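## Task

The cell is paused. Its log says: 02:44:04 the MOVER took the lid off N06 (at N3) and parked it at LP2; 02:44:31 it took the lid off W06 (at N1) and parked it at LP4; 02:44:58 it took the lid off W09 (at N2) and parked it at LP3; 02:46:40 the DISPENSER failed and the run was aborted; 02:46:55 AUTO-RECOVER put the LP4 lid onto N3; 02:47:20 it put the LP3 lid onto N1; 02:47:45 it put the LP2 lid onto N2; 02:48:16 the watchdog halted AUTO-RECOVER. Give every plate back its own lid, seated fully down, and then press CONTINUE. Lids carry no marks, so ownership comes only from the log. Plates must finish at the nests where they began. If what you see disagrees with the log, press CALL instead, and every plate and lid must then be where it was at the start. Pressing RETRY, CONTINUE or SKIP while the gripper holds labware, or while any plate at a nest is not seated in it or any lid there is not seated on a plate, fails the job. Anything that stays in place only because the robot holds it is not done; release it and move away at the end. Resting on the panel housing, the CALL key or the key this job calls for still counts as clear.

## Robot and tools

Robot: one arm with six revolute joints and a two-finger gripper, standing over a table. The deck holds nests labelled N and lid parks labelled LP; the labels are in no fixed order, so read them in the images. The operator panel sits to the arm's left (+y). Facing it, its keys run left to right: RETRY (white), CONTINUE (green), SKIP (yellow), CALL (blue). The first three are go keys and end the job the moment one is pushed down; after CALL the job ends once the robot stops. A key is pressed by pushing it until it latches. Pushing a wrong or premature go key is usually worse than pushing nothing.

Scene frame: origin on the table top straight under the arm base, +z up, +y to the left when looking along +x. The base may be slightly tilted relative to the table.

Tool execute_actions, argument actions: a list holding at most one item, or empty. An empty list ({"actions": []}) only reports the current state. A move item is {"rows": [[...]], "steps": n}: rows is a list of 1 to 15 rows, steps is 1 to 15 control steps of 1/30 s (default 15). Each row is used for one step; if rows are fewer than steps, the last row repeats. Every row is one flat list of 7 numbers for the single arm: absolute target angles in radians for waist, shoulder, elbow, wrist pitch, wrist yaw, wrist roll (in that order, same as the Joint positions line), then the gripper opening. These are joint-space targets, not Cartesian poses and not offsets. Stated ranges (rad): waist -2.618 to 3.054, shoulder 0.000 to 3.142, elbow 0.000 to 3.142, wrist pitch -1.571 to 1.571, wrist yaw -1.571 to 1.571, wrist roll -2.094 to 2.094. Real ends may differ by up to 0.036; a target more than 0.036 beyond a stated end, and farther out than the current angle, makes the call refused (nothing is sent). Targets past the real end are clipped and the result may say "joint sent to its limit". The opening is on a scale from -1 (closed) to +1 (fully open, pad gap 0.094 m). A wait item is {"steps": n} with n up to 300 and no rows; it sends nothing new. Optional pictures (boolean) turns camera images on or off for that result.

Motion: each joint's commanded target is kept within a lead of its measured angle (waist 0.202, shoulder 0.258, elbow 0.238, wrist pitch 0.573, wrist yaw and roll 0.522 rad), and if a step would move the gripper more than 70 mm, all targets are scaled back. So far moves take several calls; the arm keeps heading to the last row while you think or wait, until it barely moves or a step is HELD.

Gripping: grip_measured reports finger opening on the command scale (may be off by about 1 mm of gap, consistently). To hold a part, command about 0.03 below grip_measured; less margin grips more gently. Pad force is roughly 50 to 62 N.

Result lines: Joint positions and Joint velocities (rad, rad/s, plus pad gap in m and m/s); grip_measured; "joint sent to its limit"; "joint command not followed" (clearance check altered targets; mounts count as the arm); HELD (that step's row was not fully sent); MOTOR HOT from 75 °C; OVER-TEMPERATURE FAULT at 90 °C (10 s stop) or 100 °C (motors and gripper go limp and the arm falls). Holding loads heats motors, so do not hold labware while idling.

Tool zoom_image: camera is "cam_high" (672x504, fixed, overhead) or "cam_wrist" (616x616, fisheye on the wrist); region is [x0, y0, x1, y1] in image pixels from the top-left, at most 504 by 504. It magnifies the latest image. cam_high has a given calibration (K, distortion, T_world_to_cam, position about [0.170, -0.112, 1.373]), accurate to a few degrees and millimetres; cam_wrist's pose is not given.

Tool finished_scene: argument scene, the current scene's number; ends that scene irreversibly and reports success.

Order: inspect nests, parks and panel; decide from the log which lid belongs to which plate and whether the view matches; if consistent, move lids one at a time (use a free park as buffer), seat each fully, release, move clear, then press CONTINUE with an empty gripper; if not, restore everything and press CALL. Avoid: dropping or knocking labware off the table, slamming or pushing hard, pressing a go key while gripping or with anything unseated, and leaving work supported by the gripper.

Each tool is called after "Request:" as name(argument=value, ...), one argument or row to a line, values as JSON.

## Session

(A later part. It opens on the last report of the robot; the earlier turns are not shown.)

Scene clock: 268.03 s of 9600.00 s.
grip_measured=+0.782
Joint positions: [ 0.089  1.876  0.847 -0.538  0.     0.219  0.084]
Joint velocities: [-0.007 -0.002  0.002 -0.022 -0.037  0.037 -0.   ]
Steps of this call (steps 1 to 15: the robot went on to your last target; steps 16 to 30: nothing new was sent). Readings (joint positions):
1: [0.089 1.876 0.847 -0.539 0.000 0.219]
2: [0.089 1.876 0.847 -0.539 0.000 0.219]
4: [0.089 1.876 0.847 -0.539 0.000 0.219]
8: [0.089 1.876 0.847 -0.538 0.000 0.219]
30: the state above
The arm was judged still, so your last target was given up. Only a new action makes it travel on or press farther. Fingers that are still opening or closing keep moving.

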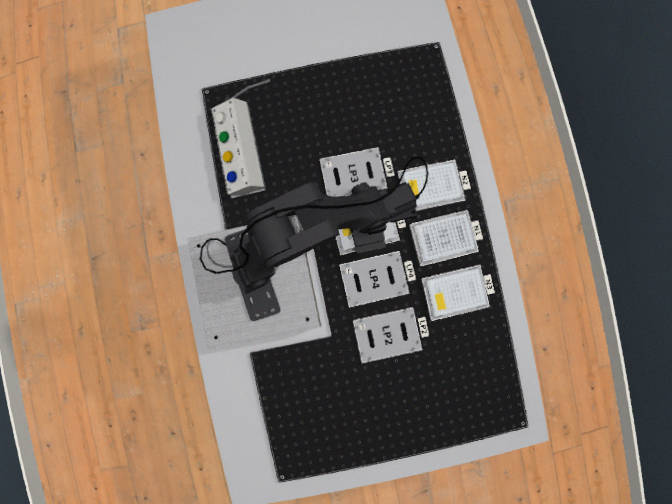

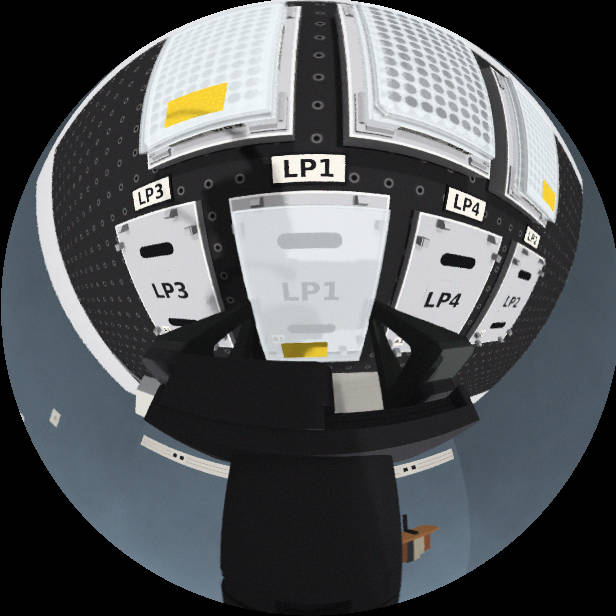

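Request:
execute_actions(
  actions=[
    {"rows": [[0.097, 1.886, 0.845, -0.512, 0.0, 0.226, 0.76], [0.101, 1.89, 0.845, -0.508, 0.0, 0.228, 0.76], [0.101, 1.894, 0.845, -0.504, 0.0, 0.228, 0.76], [0.101, 1.898, 0.845, -0.501, 0.0, 0.228, 0.76]], "steps": 15},
  ],
  pictures=false,
)

Request:
execute_actions(
  actions=[
    {"steps": 30},
  ],
)

Request:
zoom_image(
  camera="cam_wrist",
  region=[200, 150, 420, 370],
)

Scene clock: 276.03 s of 9600.00 s.
grip_measured=+0.782
Joint positions: [ 0.089  1.876  0.847 -0.523  0.     0.221  0.084]
Joint velocities: [ 0.002 -0.002 -0.002  0.007 -0.007 -0.007 -0.001]
Steps of this call (steps 1 to 90: nothing new was sent; then 4.50 s passed at rest; steps 91 to 105: all 15 steps of this action). Readings (joint positions):
91: [0.089 1.876 0.847 -0.538 0.000 0.219]
92: [0.089 1.876 0.847 -0.537 0.000 0.220]
94: [0.089 1.876 0.847 -0.533 0.000 0.221]
98: [0.089 1.876 0.847 -0.526 0.000 0.221]
105: the state above

Scene clock: 277.03 s of 9600.00 s.
grip_measured=+0.782
Joint positions: [ 0.089  1.876  0.847 -0.523  0.     0.221  0.084]
Joint velocities: [ 0.007 -0.012  0.007  0.022  0.081 -0.037  0.001]
Steps of this call (steps 1 to 15: the robot went on to your last target; steps 16 to 30: nothing new was sent). Readings (joint positions):
1: [0.089 1.876 0.847 -0.523 0.000 0.221]
2: [0.089 1.876 0.847 -0.523 0.000 0.221]
4: [0.089 1.876 0.847 -0.523 0.000 0.221]
8: [0.089 1.876 0.847 -0.523 0.000 0.221]
30: the state above
The arm was judged still, so your last target was given up. Only a new action makes it travel on or press farther. Fingers that are still opening or closing keep moving.

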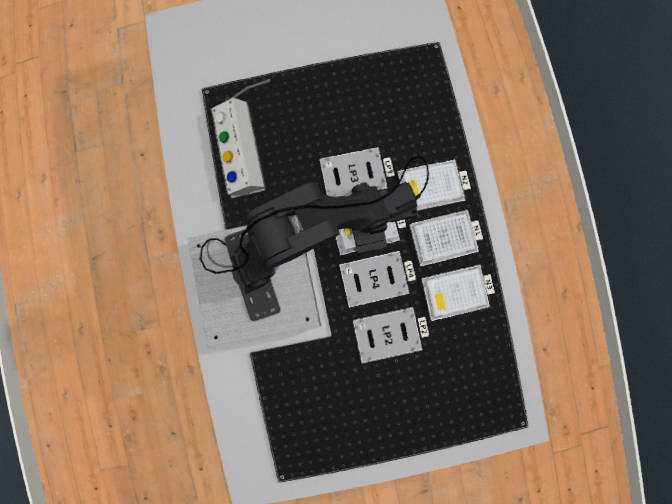

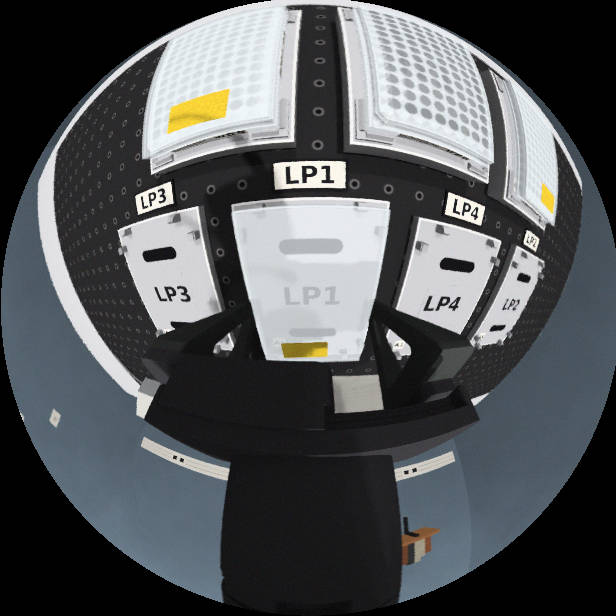

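Region (200, 150, 420, 370) of cam_wrist's 616x616 image, scaled by 2.291, with more detail than that image has.

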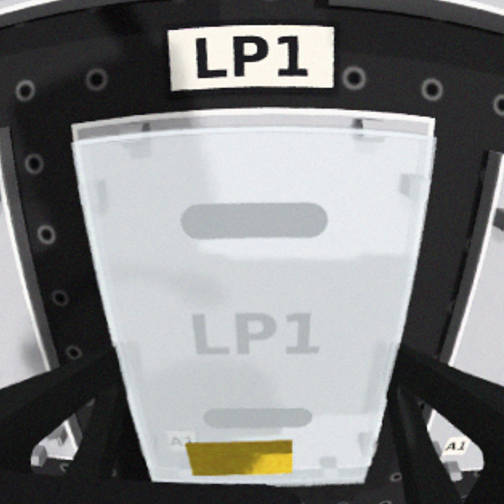

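Request:
execute_actions(
  actions=[
    {"rows": [[0.103, 1.901, 0.845, -0.505, 0.0, 0.23, 0.76]], "steps": 15},
  ],
  pictures=false,
)

Request:
execute_actions(
  actions=[
    {"steps": 30},
  ],
)

Request:
zoom_image(
  camera="cam_wrist",
  region=[200, 150, 420, 370],
)

Scene clock: 282.33 s of 9600.00 s.
grip_measured=+0.782
Joint positions: [ 0.095  1.89   0.847 -0.521  0.     0.224  0.084]
Joint velocities: [-0.002 -0.007 -0.012  0.007 -0.066  0.051 -0.001]
Steps of this call (steps 1 to 90: nothing new was sent; then 1.80 s passed at rest; steps 91 to 105: all 15 steps of this action). Readings (joint positions):
91: [0.089 1.877 0.847 -0.522 0.000 0.222]
92: [0.091 1.879 0.847 -0.522 0.000 0.222]
94: [0.093 1.885 0.847 -0.521 0.000 0.223]
98: [0.095 1.890 0.847 -0.521 0.000 0.223]
105: the state above

Scene clock: 283.33 s of 9600.00 s.
grip_measured=+0.782
Joint positions: [ 0.095  1.89   0.847 -0.521  0.     0.224  0.084]
Joint velocities: [-0.012  0.012  0.002 -0.007  0.051  0.051  0.001]
Steps of this call (steps 1 to 15: the robot went on to your last target; steps 16 to 30: nothing new was sent). Readings (joint positions):
1: [0.095 1.890 0.847 -0.521 0.000 0.224]
2: [0.095 1.890 0.847 -0.521 0.000 0.224]
4: [0.095 1.890 0.847 -0.521 0.000 0.224]
8: [0.095 1.890 0.847 -0.521 0.000 0.224]
30: the state above
The arm was judged still, so your last target was given up. Only a new action makes it travel on or press farther. Fingers that are still opening or closing keep moving.

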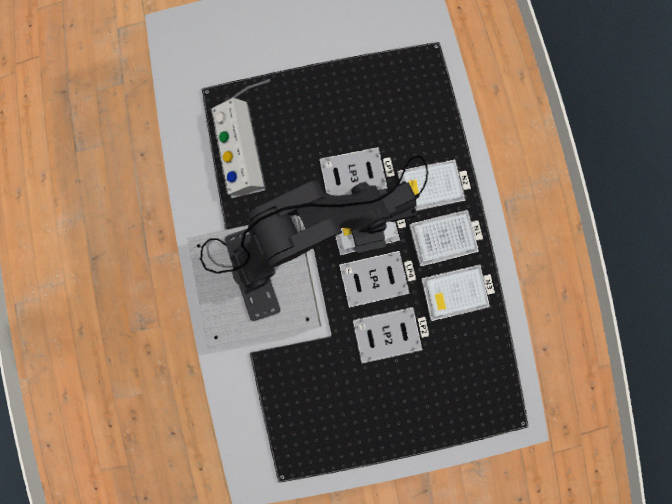

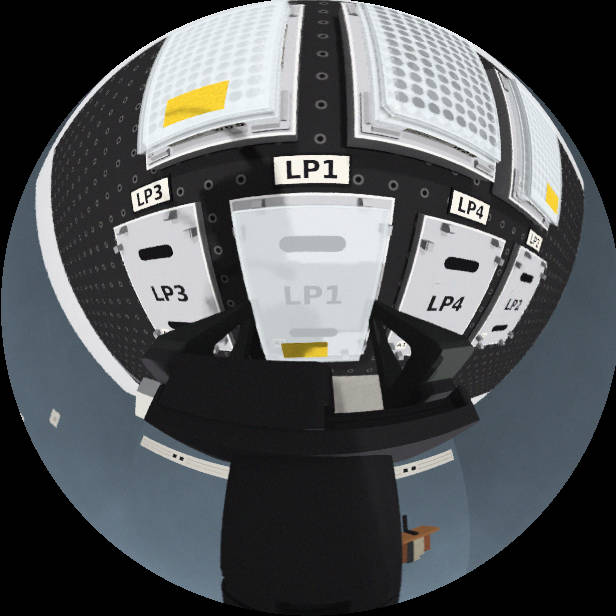

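Region (200, 150, 420, 370) of cam_wrist's 616x616 image, scaled by 2.291, with more detail than that image has.

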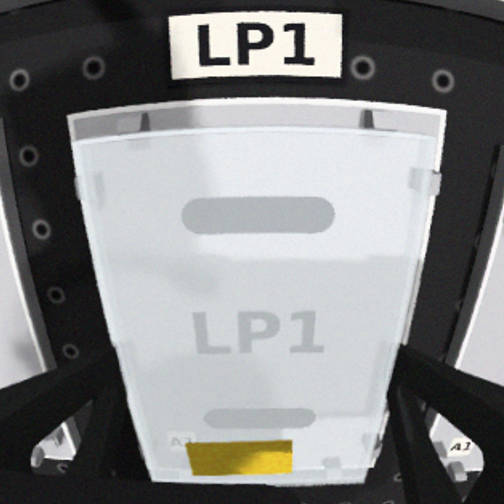

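Request:
execute_actions(
  actions=[],
)

Scene clock: 293.13 s of 9600.00 s.
grip_measured=+0.782
Joint positions: [ 0.095  1.89   0.847 -0.521  0.     0.224  0.084]
Joint velocities: [-0.017 -0.002  0.017  0.066 -0.022  0.022 -0.   ]
Steps of this call (steps 1 to 90: nothing new was sent; then 6.80 s passed at rest). Readings (joint positions):
1: [0.095 1.890 0.847 -0.521 0.000 0.224]
2: [0.095 1.890 0.847 -0.521 0.000 0.224]
4: [0.095 1.890 0.847 -0.521 0.000 0.224]
8: [0.095 1.890 0.847 -0.521 0.000 0.224]
90: the state above

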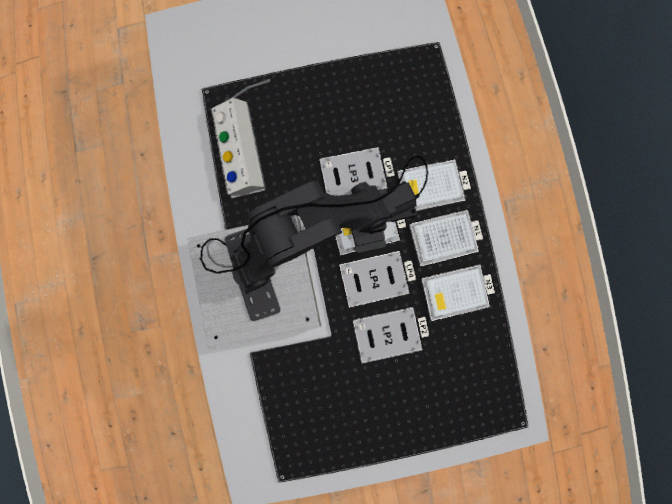

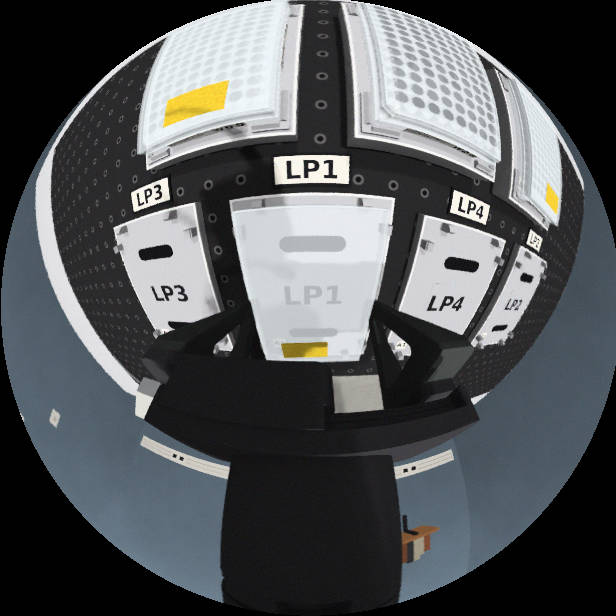

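Request:
zoom_image(
  camera="cam_wrist",
  region=[180, 170, 440, 370],
)

Request:
zoom_image(
  camera="cam_high",
  region=[300, 140, 500, 370],
)

Region (180, 170, 440, 370) of cam_wrist's 616x616 image, scaled by 1.938, with more detail than that image has; it fills the top 388 rows of this view, and the rest is white.

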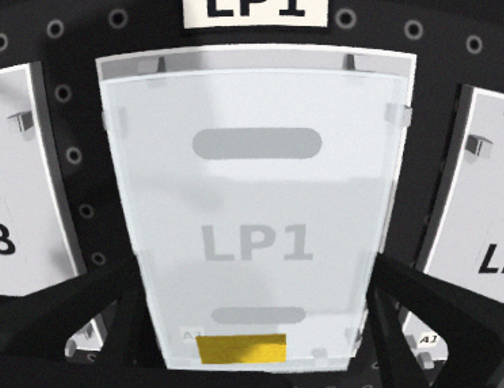

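Region (300, 140, 500, 370) of cam_high's 672x504 image, scaled by 2.191, with more detail than that image has; it fills the left 438 columns of this view, and the rest is white.

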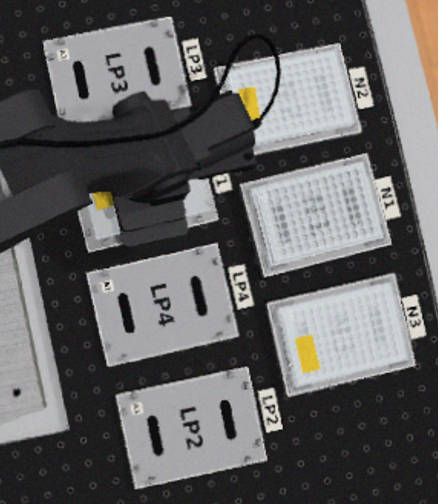

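Request:
execute_actions(
  actions=[
    {"rows": [[0.095, 1.915, 0.847, -0.505, 0.0, 0.224, 0.76]], "steps": 15},
  ],
  pictures=false,
)

Scene clock: 300.90 s of 9600.00 s.
grip_measured=+0.782
Joint positions: [ 0.095  1.904  0.847 -0.521  0.     0.224  0.084]
Joint velocities: [-0.002 -0.017 -0.012 -0.007  0.022 -0.022 -0.001]
Steps of this call (steps 1 to 90: nothing new was sent; then 4.27 s passed at rest; steps 91 to 105: all 15 steps of this action). Readings (joint positions):
91: [0.095 1.891 0.847 -0.521 0.000 0.224]
92: [0.095 1.893 0.847 -0.521 0.000 0.224]
94: [0.095 1.899 0.847 -0.521 0.000 0.224]
98: [0.095 1.904 0.847 -0.521 0.000 0.224]
105: the state above

Request:
execute_actions(
  actions=[
    {"rows": [[0.095, 1.915, 0.847, -0.49, 0.0, 0.224, 0.76]], "steps": 15},
  ],
)

Scene clock: 302.00 s of 9600.00 s.
grip_measured=+0.782
Joint positions: [ 0.095  1.904  0.847 -0.518  0.     0.224  0.084]
Joint velocities: [ 0.012 -0.007  0.007  0.022  0.051  0.051  0.   ]
Steps of this call (steps 1 to 15: the robot went on to your last target; steps 16 to 18: nothing new was sent; steps 19 to 33: all 15 steps of this action). Readings (joint positions):
19: [0.095 1.904 0.847 -0.520 0.000 0.224]
20: [0.095 1.904 0.847 -0.519 0.000 0.224]
22: [0.095 1.904 0.847 -0.518 0.000 0.224]
26: [0.095 1.904 0.847 -0.518 0.000 0.224]
33: the state above

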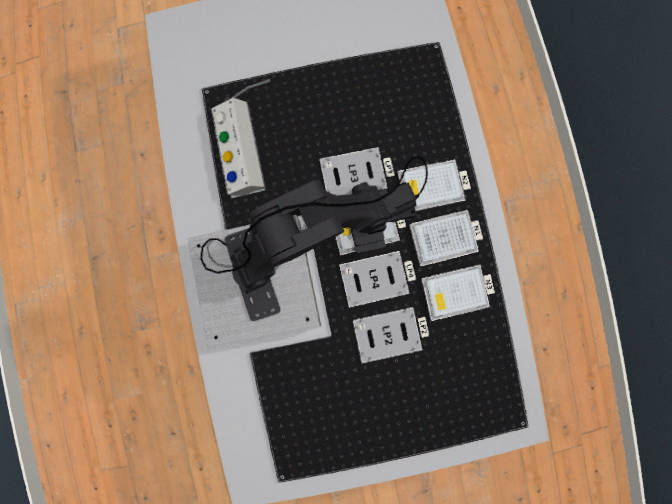

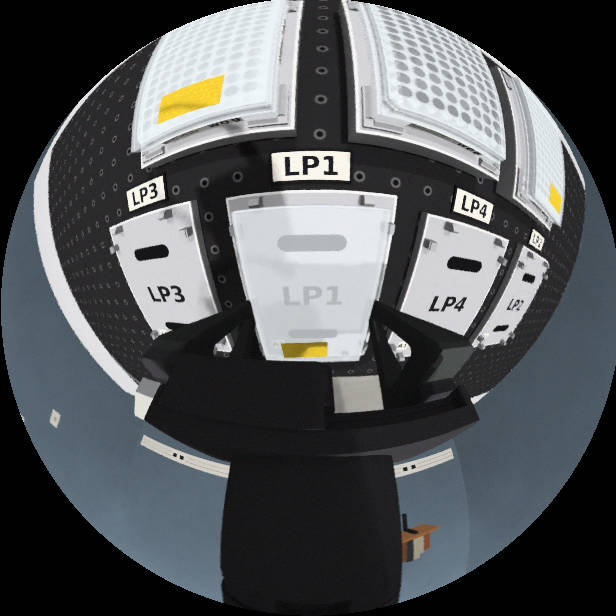

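Request:
zoom_image(
  camera="cam_wrist",
  region=[180, 170, 440, 370],
)

Region (180, 170, 440, 370) of cam_wrist's 616x616 image, scaled by 1.938, with more detail than that image has; it fills the top 388 rows of this view, and the rest is white.

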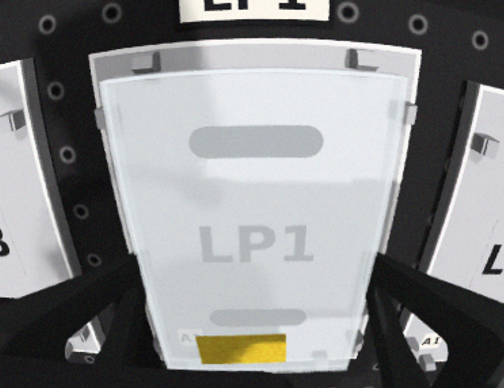

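Request:
execute_actions(
  actions=[
    {"rows": [[0.095, 1.928, 0.847, -0.478, 0.0, 0.224, 0.76]], "steps": 15},
  ],
)

Request:
zoom_image(
  camera="cam_wrist",
  region=[180, 170, 440, 370],
)

Scene clock: 310.40 s of 9600.00 s.
grip_measured=+0.782
Joint positions: [ 0.095  1.917  0.847 -0.508  0.     0.224  0.084]
Joint velocities: [-0.012  0.012 -0.012 -0.081  0.022 -0.037  0.001]
Steps of this call (steps 1 to 15: the robot went on to your last target; steps 16 to 90: nothing new was sent; then 4.90 s passed at rest; steps 91 to 105: all 15 steps of this action). Readings (joint positions):
91: [0.095 1.905 0.847 -0.517 0.000 0.224]
92: [0.095 1.907 0.847 -0.516 0.000 0.224]
94: [0.095 1.913 0.847 -0.511 0.000 0.224]
98: [0.095 1.917 0.847 -0.508 0.000 0.224]
105: the state above

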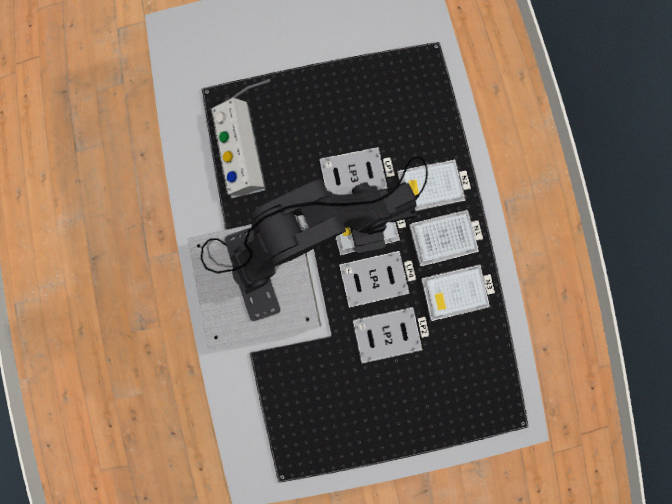

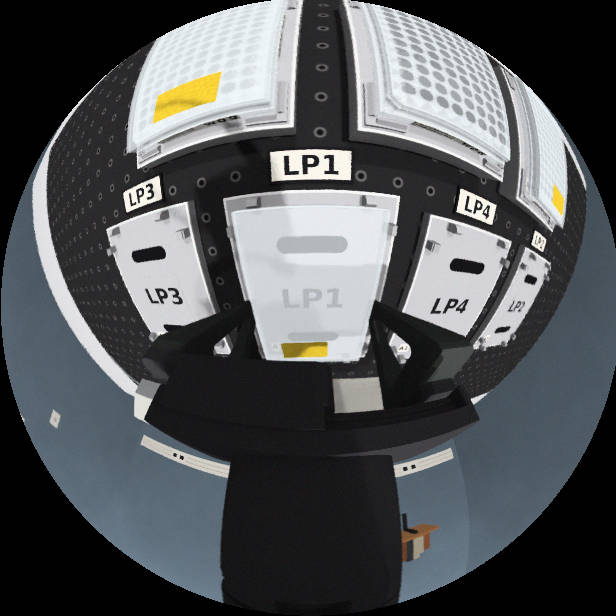

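Region (180, 170, 440, 370) of cam_wrist's 616x616 image, scaled by 1.938, with more detail than that image has; it fills the top 388 rows of this view, and the rest is white.

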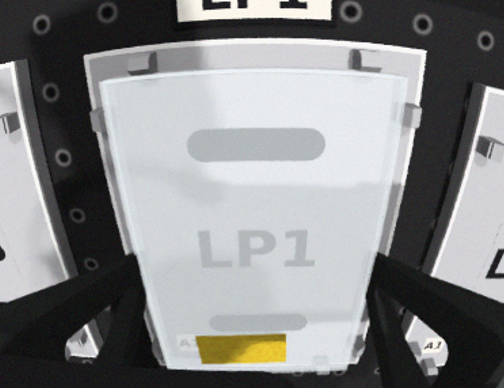

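Request:
execute_actions(
  actions=[
    {"rows": [[0.095, 1.941, 0.847, -0.466, 0.0, 0.224, 0.76]], "steps": 15},
  ],
)

Request:
zoom_image(
  camera="cam_wrist",
  region=[180, 170, 440, 370],
)

Scene clock: 312.37 s of 9600.00 s.
grip_measured=+0.782
Joint positions: [ 0.095  1.927  0.847 -0.5    0.     0.224  0.084]
Joint velocities: [-0.012  0.002 -0.002 -0.007  0.095  0.022  0.001]
Steps of this call (steps 1 to 15: the robot went on to your last target; steps 16 to 44: nothing new was sent; steps 45 to 59: all 15 steps of this action). Readings (joint positions):
45: [0.095 1.918 0.847 -0.507 0.000 0.224]
46: [0.095 1.921 0.847 -0.505 0.000 0.224]
48: [0.095 1.926 0.847 -0.501 0.000 0.224]
52: [0.095 1.927 0.847 -0.500 0.000 0.224]
59: the state above

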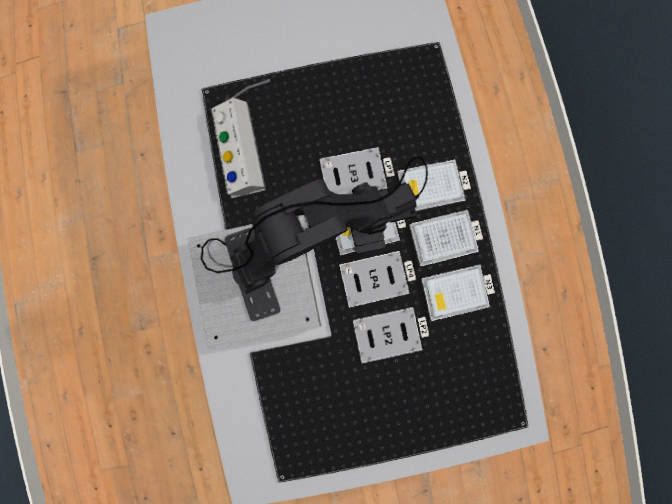

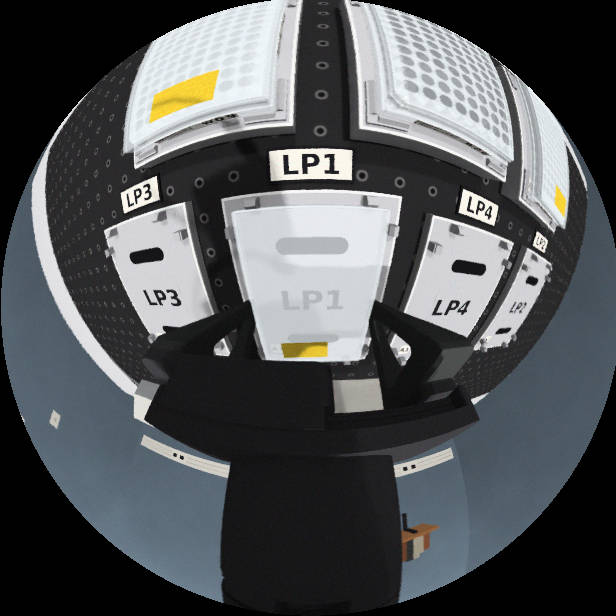

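Region (180, 170, 440, 370) of cam_wrist's 616x616 image, scaled by 1.938, with more detail than that image has; it fills the top 388 rows of this view, and the rest is white.

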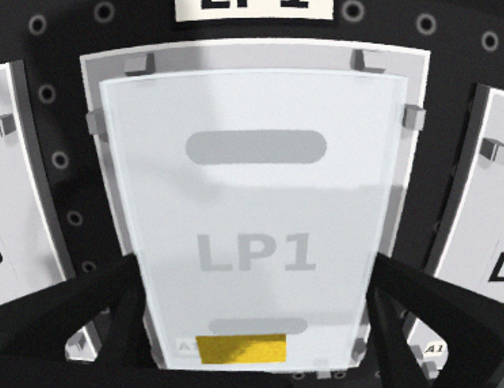

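Request:
execute_actions(
  actions=[
    {"rows": [[0.095, 1.927, 0.847, -0.5, 0.0, 0.224, 1.0]], "steps": 15},
  ],
)

Request:
zoom_image(
  camera="cam_wrist",
  region=[180, 170, 440, 370],
)

Scene clock: 314.70 s of 9600.00 s.
grip_measured=+1.000
Joint positions: [ 0.095  1.927  0.847 -0.501  0.003  0.224  0.094]
Joint velocities: [ 0.002 -0.002 -0.002 -0.022  0.007 -0.007  0.   ]
Steps of this call (steps 1 to 15: the robot went on to your last target; steps 16 to 55: nothing new was sent; steps 56 to 70: all 15 steps of this action). Readings (joint positions):
56: [0.095 1.927 0.847 -0.502 0.001 0.224]
57: [0.095 1.927 0.847 -0.501 0.003 0.224]
59: [0.095 1.927 0.847 -0.501 0.003 0.224]
63: [0.095 1.927 0.847 -0.501 0.003 0.224]
70: the state above

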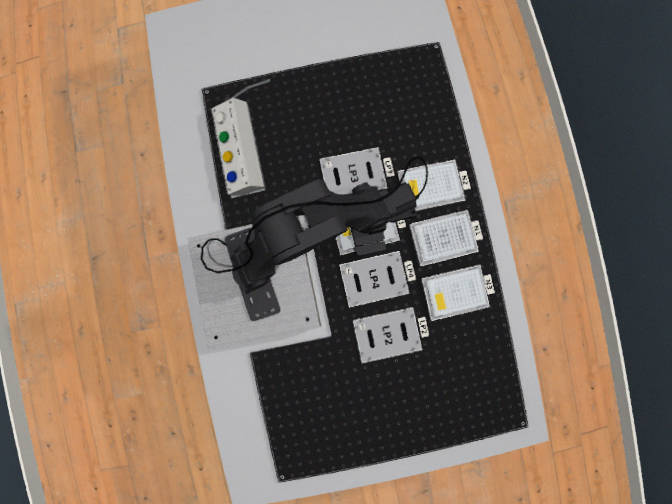

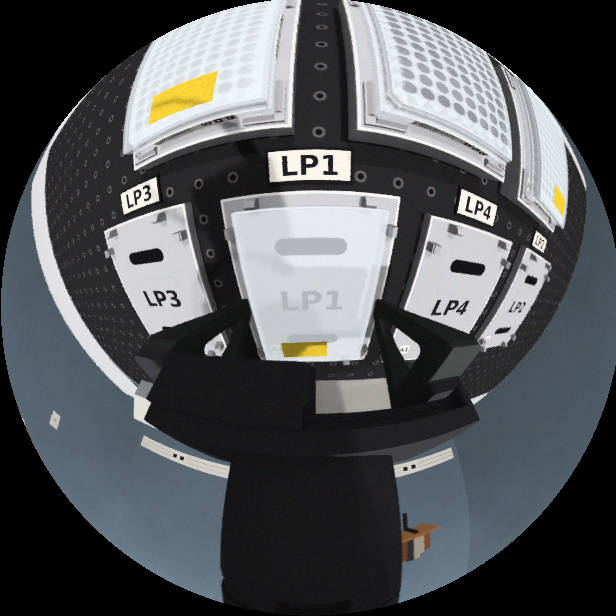

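Region (180, 170, 440, 370) of cam_wrist's 616x616 image, scaled by 1.938, with more detail than that image has; it fills the top 388 rows of this view, and the rest is white.

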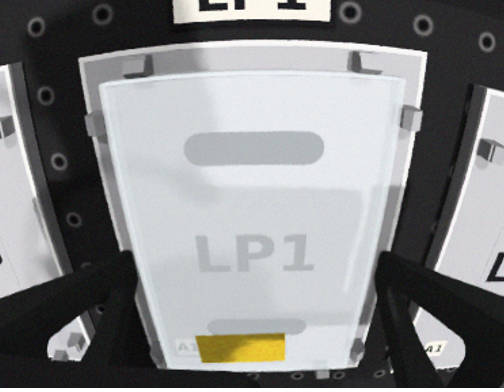

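Request:
execute_actions(
  actions=[
    {"rows": [[0.095, 1.905, 0.847, -0.52, 0.0, 0.224, 1.0], [0.095, 1.89, 0.847, -0.535, 0.0, 0.224, 1.0], [0.095, 1.87, 0.847, -0.555, 0.0, 0.224, 1.0], [0.095, 1.85, 0.847, -0.575, 0.0, 0.224, 1.0], [0.095, 1.83, 0.847, -0.595, 0.0, 0.224, 1.0], [0.095, 1.81, 0.847, -0.615, 0.0, 0.224, 1.0], [0.095, 1.79, 0.847, -0.635, 0.0, 0.224, 1.0], [0.095, 1.77, 0.847, -0.655, 0.0, 0.224, 1.0], [0.095, 1.75, 0.847, -0.675, 0.0, 0.224, 1.0], [0.095, 1.73, 0.847, -0.695, 0.0, 0.224, 1.0], [0.095, 1.72, 0.847, -0.705, 0.0, 0.224, 1.0]], "steps": 15},
  ],
  pictures=false,
)

Scene clock: 327.20 s of 9600.00 s.
grip_measured=+1.000
Joint positions: [ 0.095  1.739  0.847 -0.659  0.003  0.224  0.094]
Joint velocities: [ 0.002  0.012 -0.017 -0.139  0.007 -0.022  0.   ]
Steps of this call (steps 1 to 15: the robot went on to your last target; steps 16 to 90: nothing new was sent; then 9.00 s passed at rest; steps 91 to 105: all 15 steps of this action). Readings (joint positions):
91: [0.095 1.927 0.847 -0.501 0.003 0.224]
92: [0.095 1.925 0.847 -0.502 0.003 0.224]
94: [0.095 1.914 0.847 -0.518 0.003 0.224]
98: [0.095 1.842 0.847 -0.574 0.003 0.224]
105: the state above

Request:
execute_actions(
  actions=[
    {"rows": [[0.088, 1.748, 0.862, -0.695, 0.0, 0.217, 1.0], [0.070, 1.773, 0.903, -0.711, 0.0, 0.199, 1.0], [0.041, 1.811, 0.966, -0.735, 0.0, 0.171, 1.0], [0.004, 1.861, 1.047, -0.765, 0.0, 0.134, 1.0], [-0.039, 1.919, 1.143, -0.801, 0.0, 0.091, 1.0], [-0.087, 1.984, 1.249, -0.841, 0.0, 0.043, 1.0], [-0.138, 2.052, 1.361, -0.884, 0.0, -0.007, 1.0], [-0.190, 2.122, 1.476, -0.926, 0.0, -0.059, 1.0], [-0.241, 2.190, 1.588, -0.969, 0.0, -0.109, 1.0], [-0.289, 2.255, 1.694, -1.009, 0.0, -0.157, 1.0], [-0.332, 2.313, 1.790, -1.045, 0.0, -0.200, 1.0], [-0.369, 2.363, 1.871, -1.075, 0.0, -0.237, 1.0], [-0.398, 2.401, 1.934, -1.099, 0.0, -0.265, 1.0], [-0.416, 2.426, 1.975, -1.115, 0.0, -0.283, 1.0], [-0.423, 2.435, 1.99, -1.12, 0.0, -0.29, 1.0]], "steps": 15},
  ],
  pictures=false,
)

Request:
execute_actions(
  actions=[
    {"steps": 40},
  ],
)

Scene clock: 340.93 s of 9600.00 s.
grip_measured=+1.000
Joint positions: [-0.39   2.399  1.825 -1.017 -0.015 -0.161  0.094]
Joint velocities: [-0.852  0.935  2.234 -0.652  0.154 -0.916  0.   ]
Steps of this call (steps 1 to 30: the robot went on to your last target; steps 31 to 90: nothing new was sent; then 10.23 s passed at rest; steps 91 to 105: all 15 steps of this action). Readings (joint positions):
91: [0.095 1.739 0.847 -0.689 0.003 0.224]
92: [0.093 1.741 0.851 -0.693 0.002 0.221]
94: [0.070 1.780 0.908 -0.734 -0.003 0.200]
98: [-0.073 1.993 1.216 -0.819 -0.011 0.092]
105: the state above

Scene clock: 342.27 s of 9600.00 s.
grip_measured=+1.000
Joint positions: [-0.423  2.436  1.978 -1.104  0.004 -0.283  0.094]
Joint velocities: [-0.017  0.002 -0.007 -0.007 -0.022  0.037  0.   ]
Steps of this call (steps 1 to 30: the robot went on to your last target; steps 31 to 40: nothing new was sent). Readings (joint positions):
1: [-0.416 2.423 1.889 -1.025 -0.010 -0.185]
2: [-0.435 2.435 1.931 -1.025 -0.005 -0.204]
4: [-0.455 2.436 1.967 -1.037 0.003 -0.232]
8: [-0.443 2.436 1.978 -1.070 0.005 -0.262]
40: the state above
The arm was judged still, so your last target was given up. Only a new action makes it travel on or press farther. Fingers that are still opening or closing keep moving.

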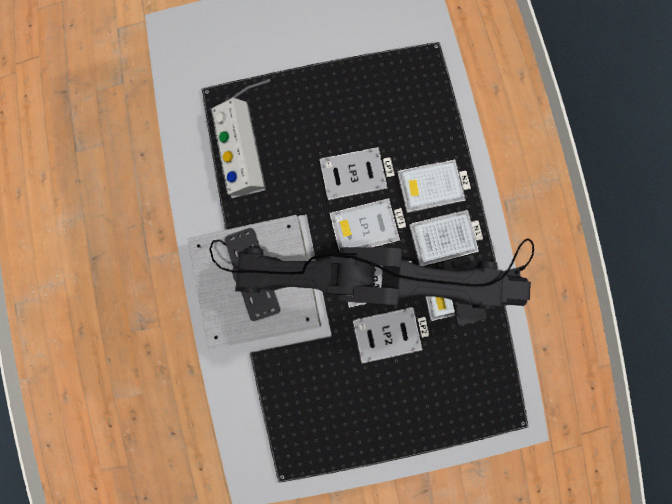

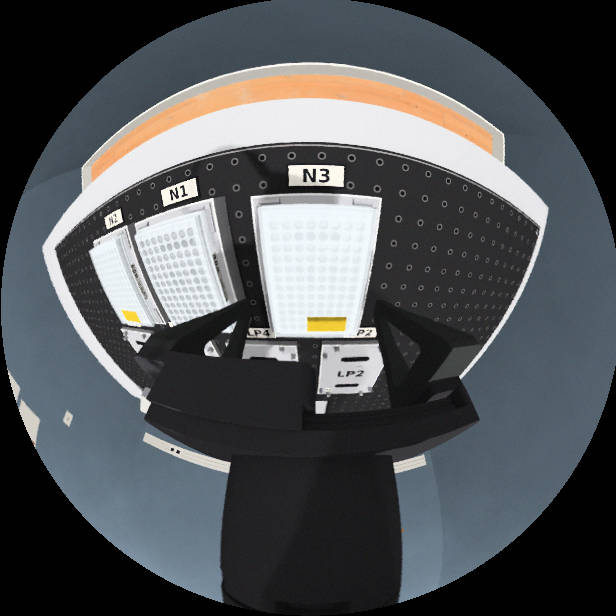

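Request:
zoom_image(
  camera="cam_wrist",
  region=[210, 190, 410, 370],
)

Region (210, 190, 410, 370) of cam_wrist's 616x616 image, scaled by 2.520, with more detail than that image has; it fills the top 454 rows of this view, and the rest is white.

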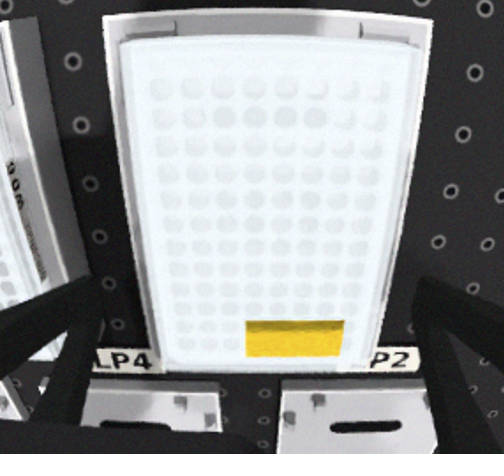

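Request:
execute_actions(
  actions=[
    {"rows": [[-0.436, 2.445, 1.96, -1.08, 0.0, -0.29, 1.0], [-0.436, 2.45, 1.945, -1.06, 0.0, -0.29, 1.0], [-0.436, 2.455, 1.93, -1.04, 0.0, -0.29, 1.0], [-0.436, 2.458, 1.915, -1.02, 0.0, -0.29, 1.0]], "steps": 15},
  ],
  pictures=false,
)

Request:
execute_actions(
  actions=[
    {"steps": 20},
  ],
)

Request:
zoom_image(
  camera="cam_wrist",
  region=[210, 190, 410, 370],
)

Scene clock: 350.10 s of 9600.00 s.
grip_measured=+1.000
Joint positions: [-0.428  2.461  1.918 -1.046  0.004 -0.283  0.094]
Joint velocities: [-0.002 -0.012 -0.002  0.051 -0.007  0.007  0.   ]
Steps of this call (steps 1 to 90: nothing new was sent; then 4.33 s passed at rest; steps 91 to 105: all 15 steps of this action). Readings (joint positions):
91: [-0.424 2.436 1.976 -1.102 0.004 -0.283]
92: [-0.424 2.436 1.972 -1.098 0.004 -0.283]
94: [-0.425 2.436 1.952 -1.078 0.004 -0.283]
98: [-0.428 2.450 1.923 -1.058 0.004 -0.283]
105: the state above

Scene clock: 350.77 s of 9600.00 s.
grip_measured=+1.000
Joint positions: [-0.428  2.461  1.918 -1.041  0.004 -0.283  0.094]
Joint velocities: [-0.007  0.012 -0.007 -0.051 -0.022 -0.11   0.   ]
Steps of this call (steps 1 to 15: the robot went on to your last target; steps 16 to 20: nothing new was sent). Readings (joint positions):
1: [-0.428 2.461 1.918 -1.044 0.004 -0.283]
2: [-0.428 2.461 1.918 -1.044 0.004 -0.283]
4: [-0.428 2.461 1.918 -1.043 0.004 -0.283]
8: [-0.428 2.461 1.918 -1.041 0.004 -0.283]
20: the state above
The arm was judged still, so your last target was given up. Only a new action makes it travel on or press farther. Fingers that are still opening or closing keep moving.

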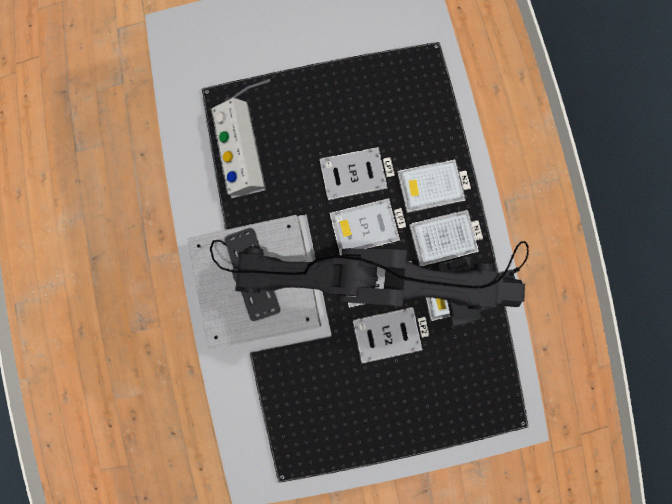

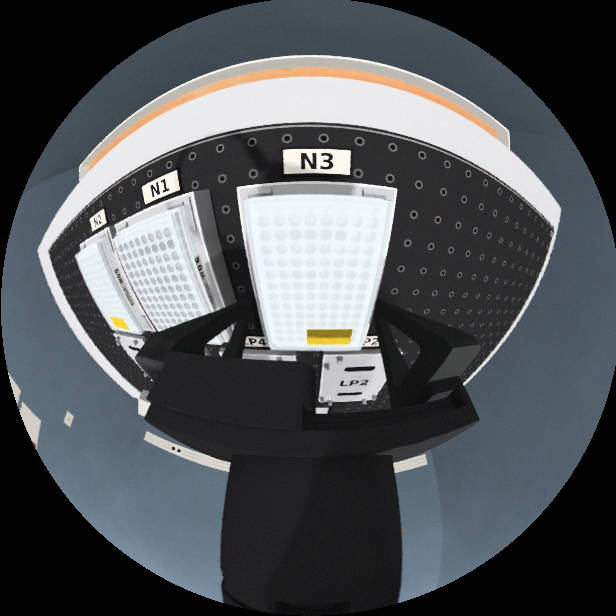

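Region (210, 190, 410, 370) of cam_wrist's 616x616 image, scaled by 2.520, with more detail than that image has; it fills the top 454 rows of this view, and the rest is white.

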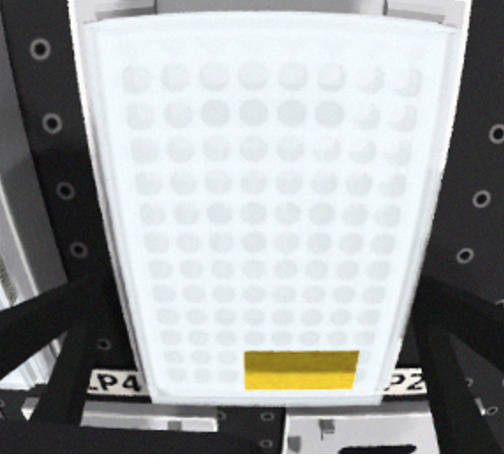

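Request:
execute_actions(
  actions=[
    {"rows": [[-0.428, 2.461, 1.95, -1.06, 0.0, -0.283, 1.0], [-0.428, 2.461, 1.975, -1.07, 0.0, -0.283, 1.0], [-0.428, 2.461, 2.0, -1.08, 0.0, -0.283, 1.0], [-0.428, 2.461, 2.0, -1.08, 0.0, -0.283, 1.0], [-0.428, 2.461, 2.0, -1.08, 0.0, -0.283, 1.0], [-0.428, 2.475, 2.0, -1.08, 0.0, -0.283, 1.0], [-0.428, 2.485, 2.0, -1.08, 0.0, -0.283, 1.0]], "steps": 15},
  ],
  pictures=false,
)

Request:
execute_actions(
  actions=[
    {"steps": 20},
  ],
)

Request:
zoom_image(
  camera="cam_wrist",
  region=[210, 190, 410, 370],
)

Scene clock: 366.13 s of 9600.00 s.
grip_measured=+1.000
Joint positions: [-0.428  2.477  1.978 -1.062  0.004 -0.283  0.094]
Joint velocities: [-0.007  0.056 -0.002 -0.022 -0.037 -0.081  0.   ]
Steps of this call (steps 1 to 90: nothing new was sent; then 11.87 s passed at rest; steps 91 to 105: all 15 steps of this action). Readings (joint positions):
91: [-0.428 2.461 1.918 -1.041 0.004 -0.283]
92: [-0.428 2.461 1.923 -1.046 0.004 -0.283]
94: [-0.428 2.467 1.948 -1.058 0.004 -0.283]
98: [-0.428 2.467 1.978 -1.059 0.004 -0.283]
105: the state above

Scene clock: 366.80 s of 9600.00 s.
grip_measured=+1.000
Joint positions: [-0.428  2.481  1.978 -1.064  0.004 -0.283  0.094]
Joint velocities: [-0.002  0.002  0.027 -0.022 -0.037  0.022  0.   ]
Steps of this call (steps 1 to 15: the robot went on to your last target; steps 16 to 20: nothing new was sent). Readings (joint positions):
1: [-0.428 2.479 1.978 -1.063 0.004 -0.283]
2: [-0.428 2.480 1.978 -1.063 0.004 -0.283]
4: [-0.428 2.481 1.978 -1.064 0.004 -0.283]
8: [-0.428 2.481 1.978 -1.064 0.004 -0.283]
20: the state above
The arm was judged still, so your last target was given up. Only a new action makes it travel on or press farther. Fingers that are still opening or closing keep moving.

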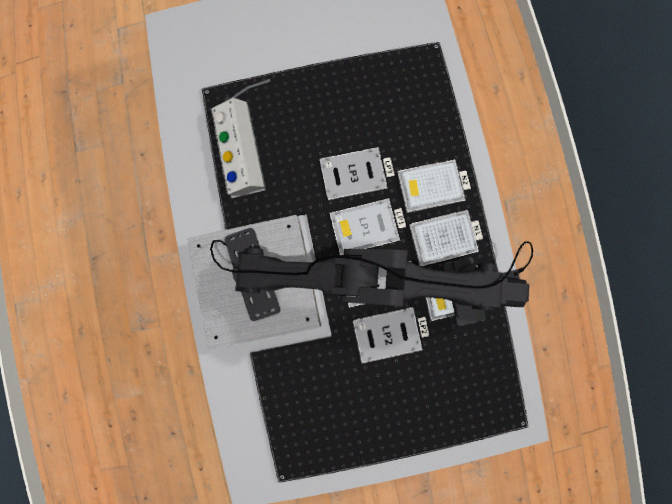

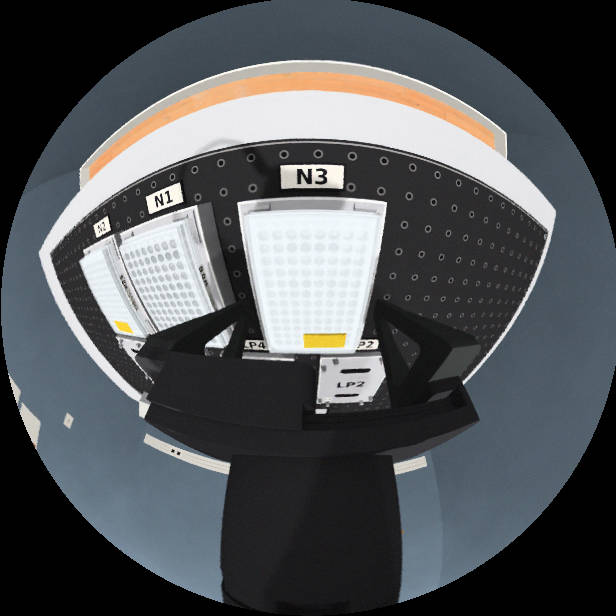

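Region (210, 190, 410, 370) of cam_wrist's 616x616 image, scaled by 2.520, with more detail than that image has; it fills the top 454 rows of this view, and the rest is white.

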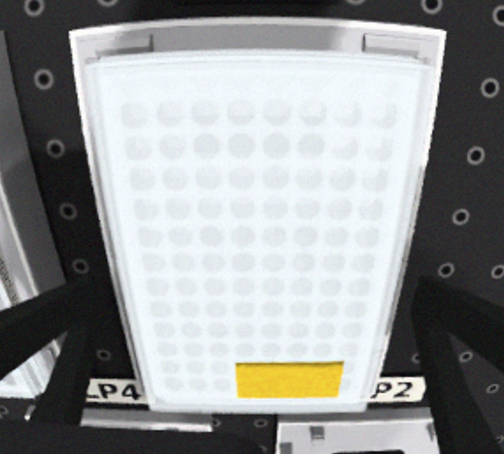

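Request:
execute_actions(
  actions=[
    {"rows": [[-0.428, 2.481, 1.965, -1.04, 0.0, -0.283, 1.0], [-0.428, 2.481, 1.955, -1.03, 0.0, -0.283, 1.0], [-0.428, 2.481, 1.945, -1.02, 0.0, -0.283, 1.0], [-0.428, 2.481, 1.935, -1.01, 0.0, -0.283, 1.0], [-0.428, 2.481, 1.925, -1.0, 0.0, -0.283, 1.0], [-0.428, 2.481, 1.919, -0.99, 0.0, -0.283, 1.0]], "steps": 15},
  ],
  pictures=false,
)

Request:
execute_actions(
  actions=[
    {"steps": 20},
  ],
)

Request:
zoom_image(
  camera="cam_wrist",
  region=[210, 190, 410, 370],
)

Scene clock: 373.17 s of 9600.00 s.
grip_measured=+1.000
Joint positions: [-0.428  2.481  1.923 -1.015  0.004 -0.283  0.094]
Joint velocities: [-0.017 -0.002 -0.007 -0.007 -0.037  0.037  0.   ]
Steps of this call (steps 1 to 90: nothing new was sent; then 2.87 s passed at rest; steps 91 to 105: all 15 steps of this action). Readings (joint positions):
91: [-0.428 2.481 1.978 -1.064 0.004 -0.283]
92: [-0.428 2.481 1.976 -1.061 0.004 -0.283]
94: [-0.428 2.481 1.964 -1.049 0.004 -0.283]
98: [-0.428 2.481 1.928 -1.029 0.004 -0.283]
105: the state above

Scene clock: 373.83 s of 9600.00 s.
grip_measured=+1.000
Joint positions: [-0.428  2.481  1.923 -1.011  0.004 -0.283  0.094]
Joint velocities: [ 0.002  0.002 -0.017 -0.007  0.037 -0.051  0.   ]
Steps of this call (steps 1 to 15: the robot went on to your last target; steps 16 to 20: nothing new was sent). Readings (joint positions):
1: [-0.428 2.481 1.923 -1.015 0.004 -0.283]
2: [-0.428 2.481 1.923 -1.014 0.004 -0.283]
4: [-0.428 2.481 1.923 -1.012 0.004 -0.283]
8: [-0.428 2.481 1.923 -1.011 0.004 -0.283]
20: the state above
The arm was judged still, so your last target was given up. Only a new action makes it travel on or press farther. Fingers that are still opening or closing keep moving.

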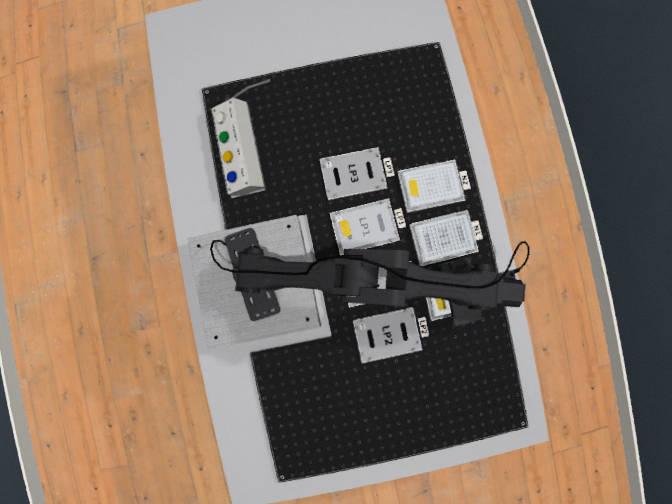

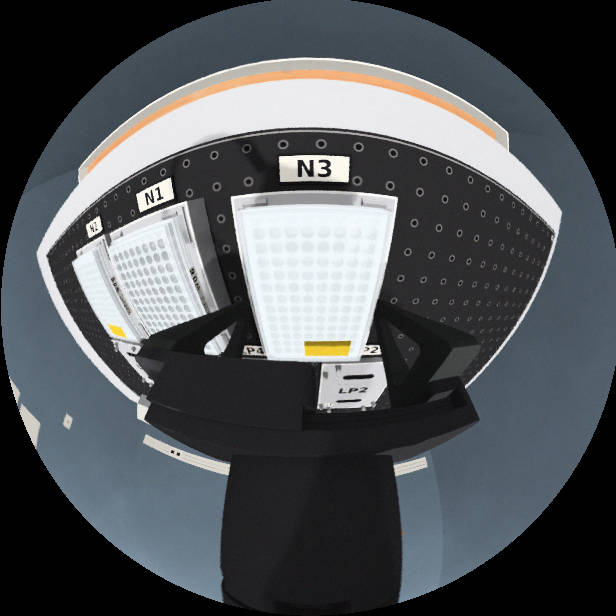

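Region (210, 190, 410, 370) of cam_wrist's 616x616 image, scaled by 2.520, with more detail than that image has; it fills the top 454 rows of this view, and the rest is white.

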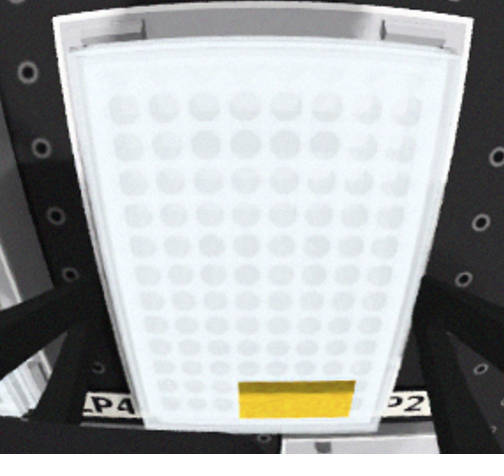

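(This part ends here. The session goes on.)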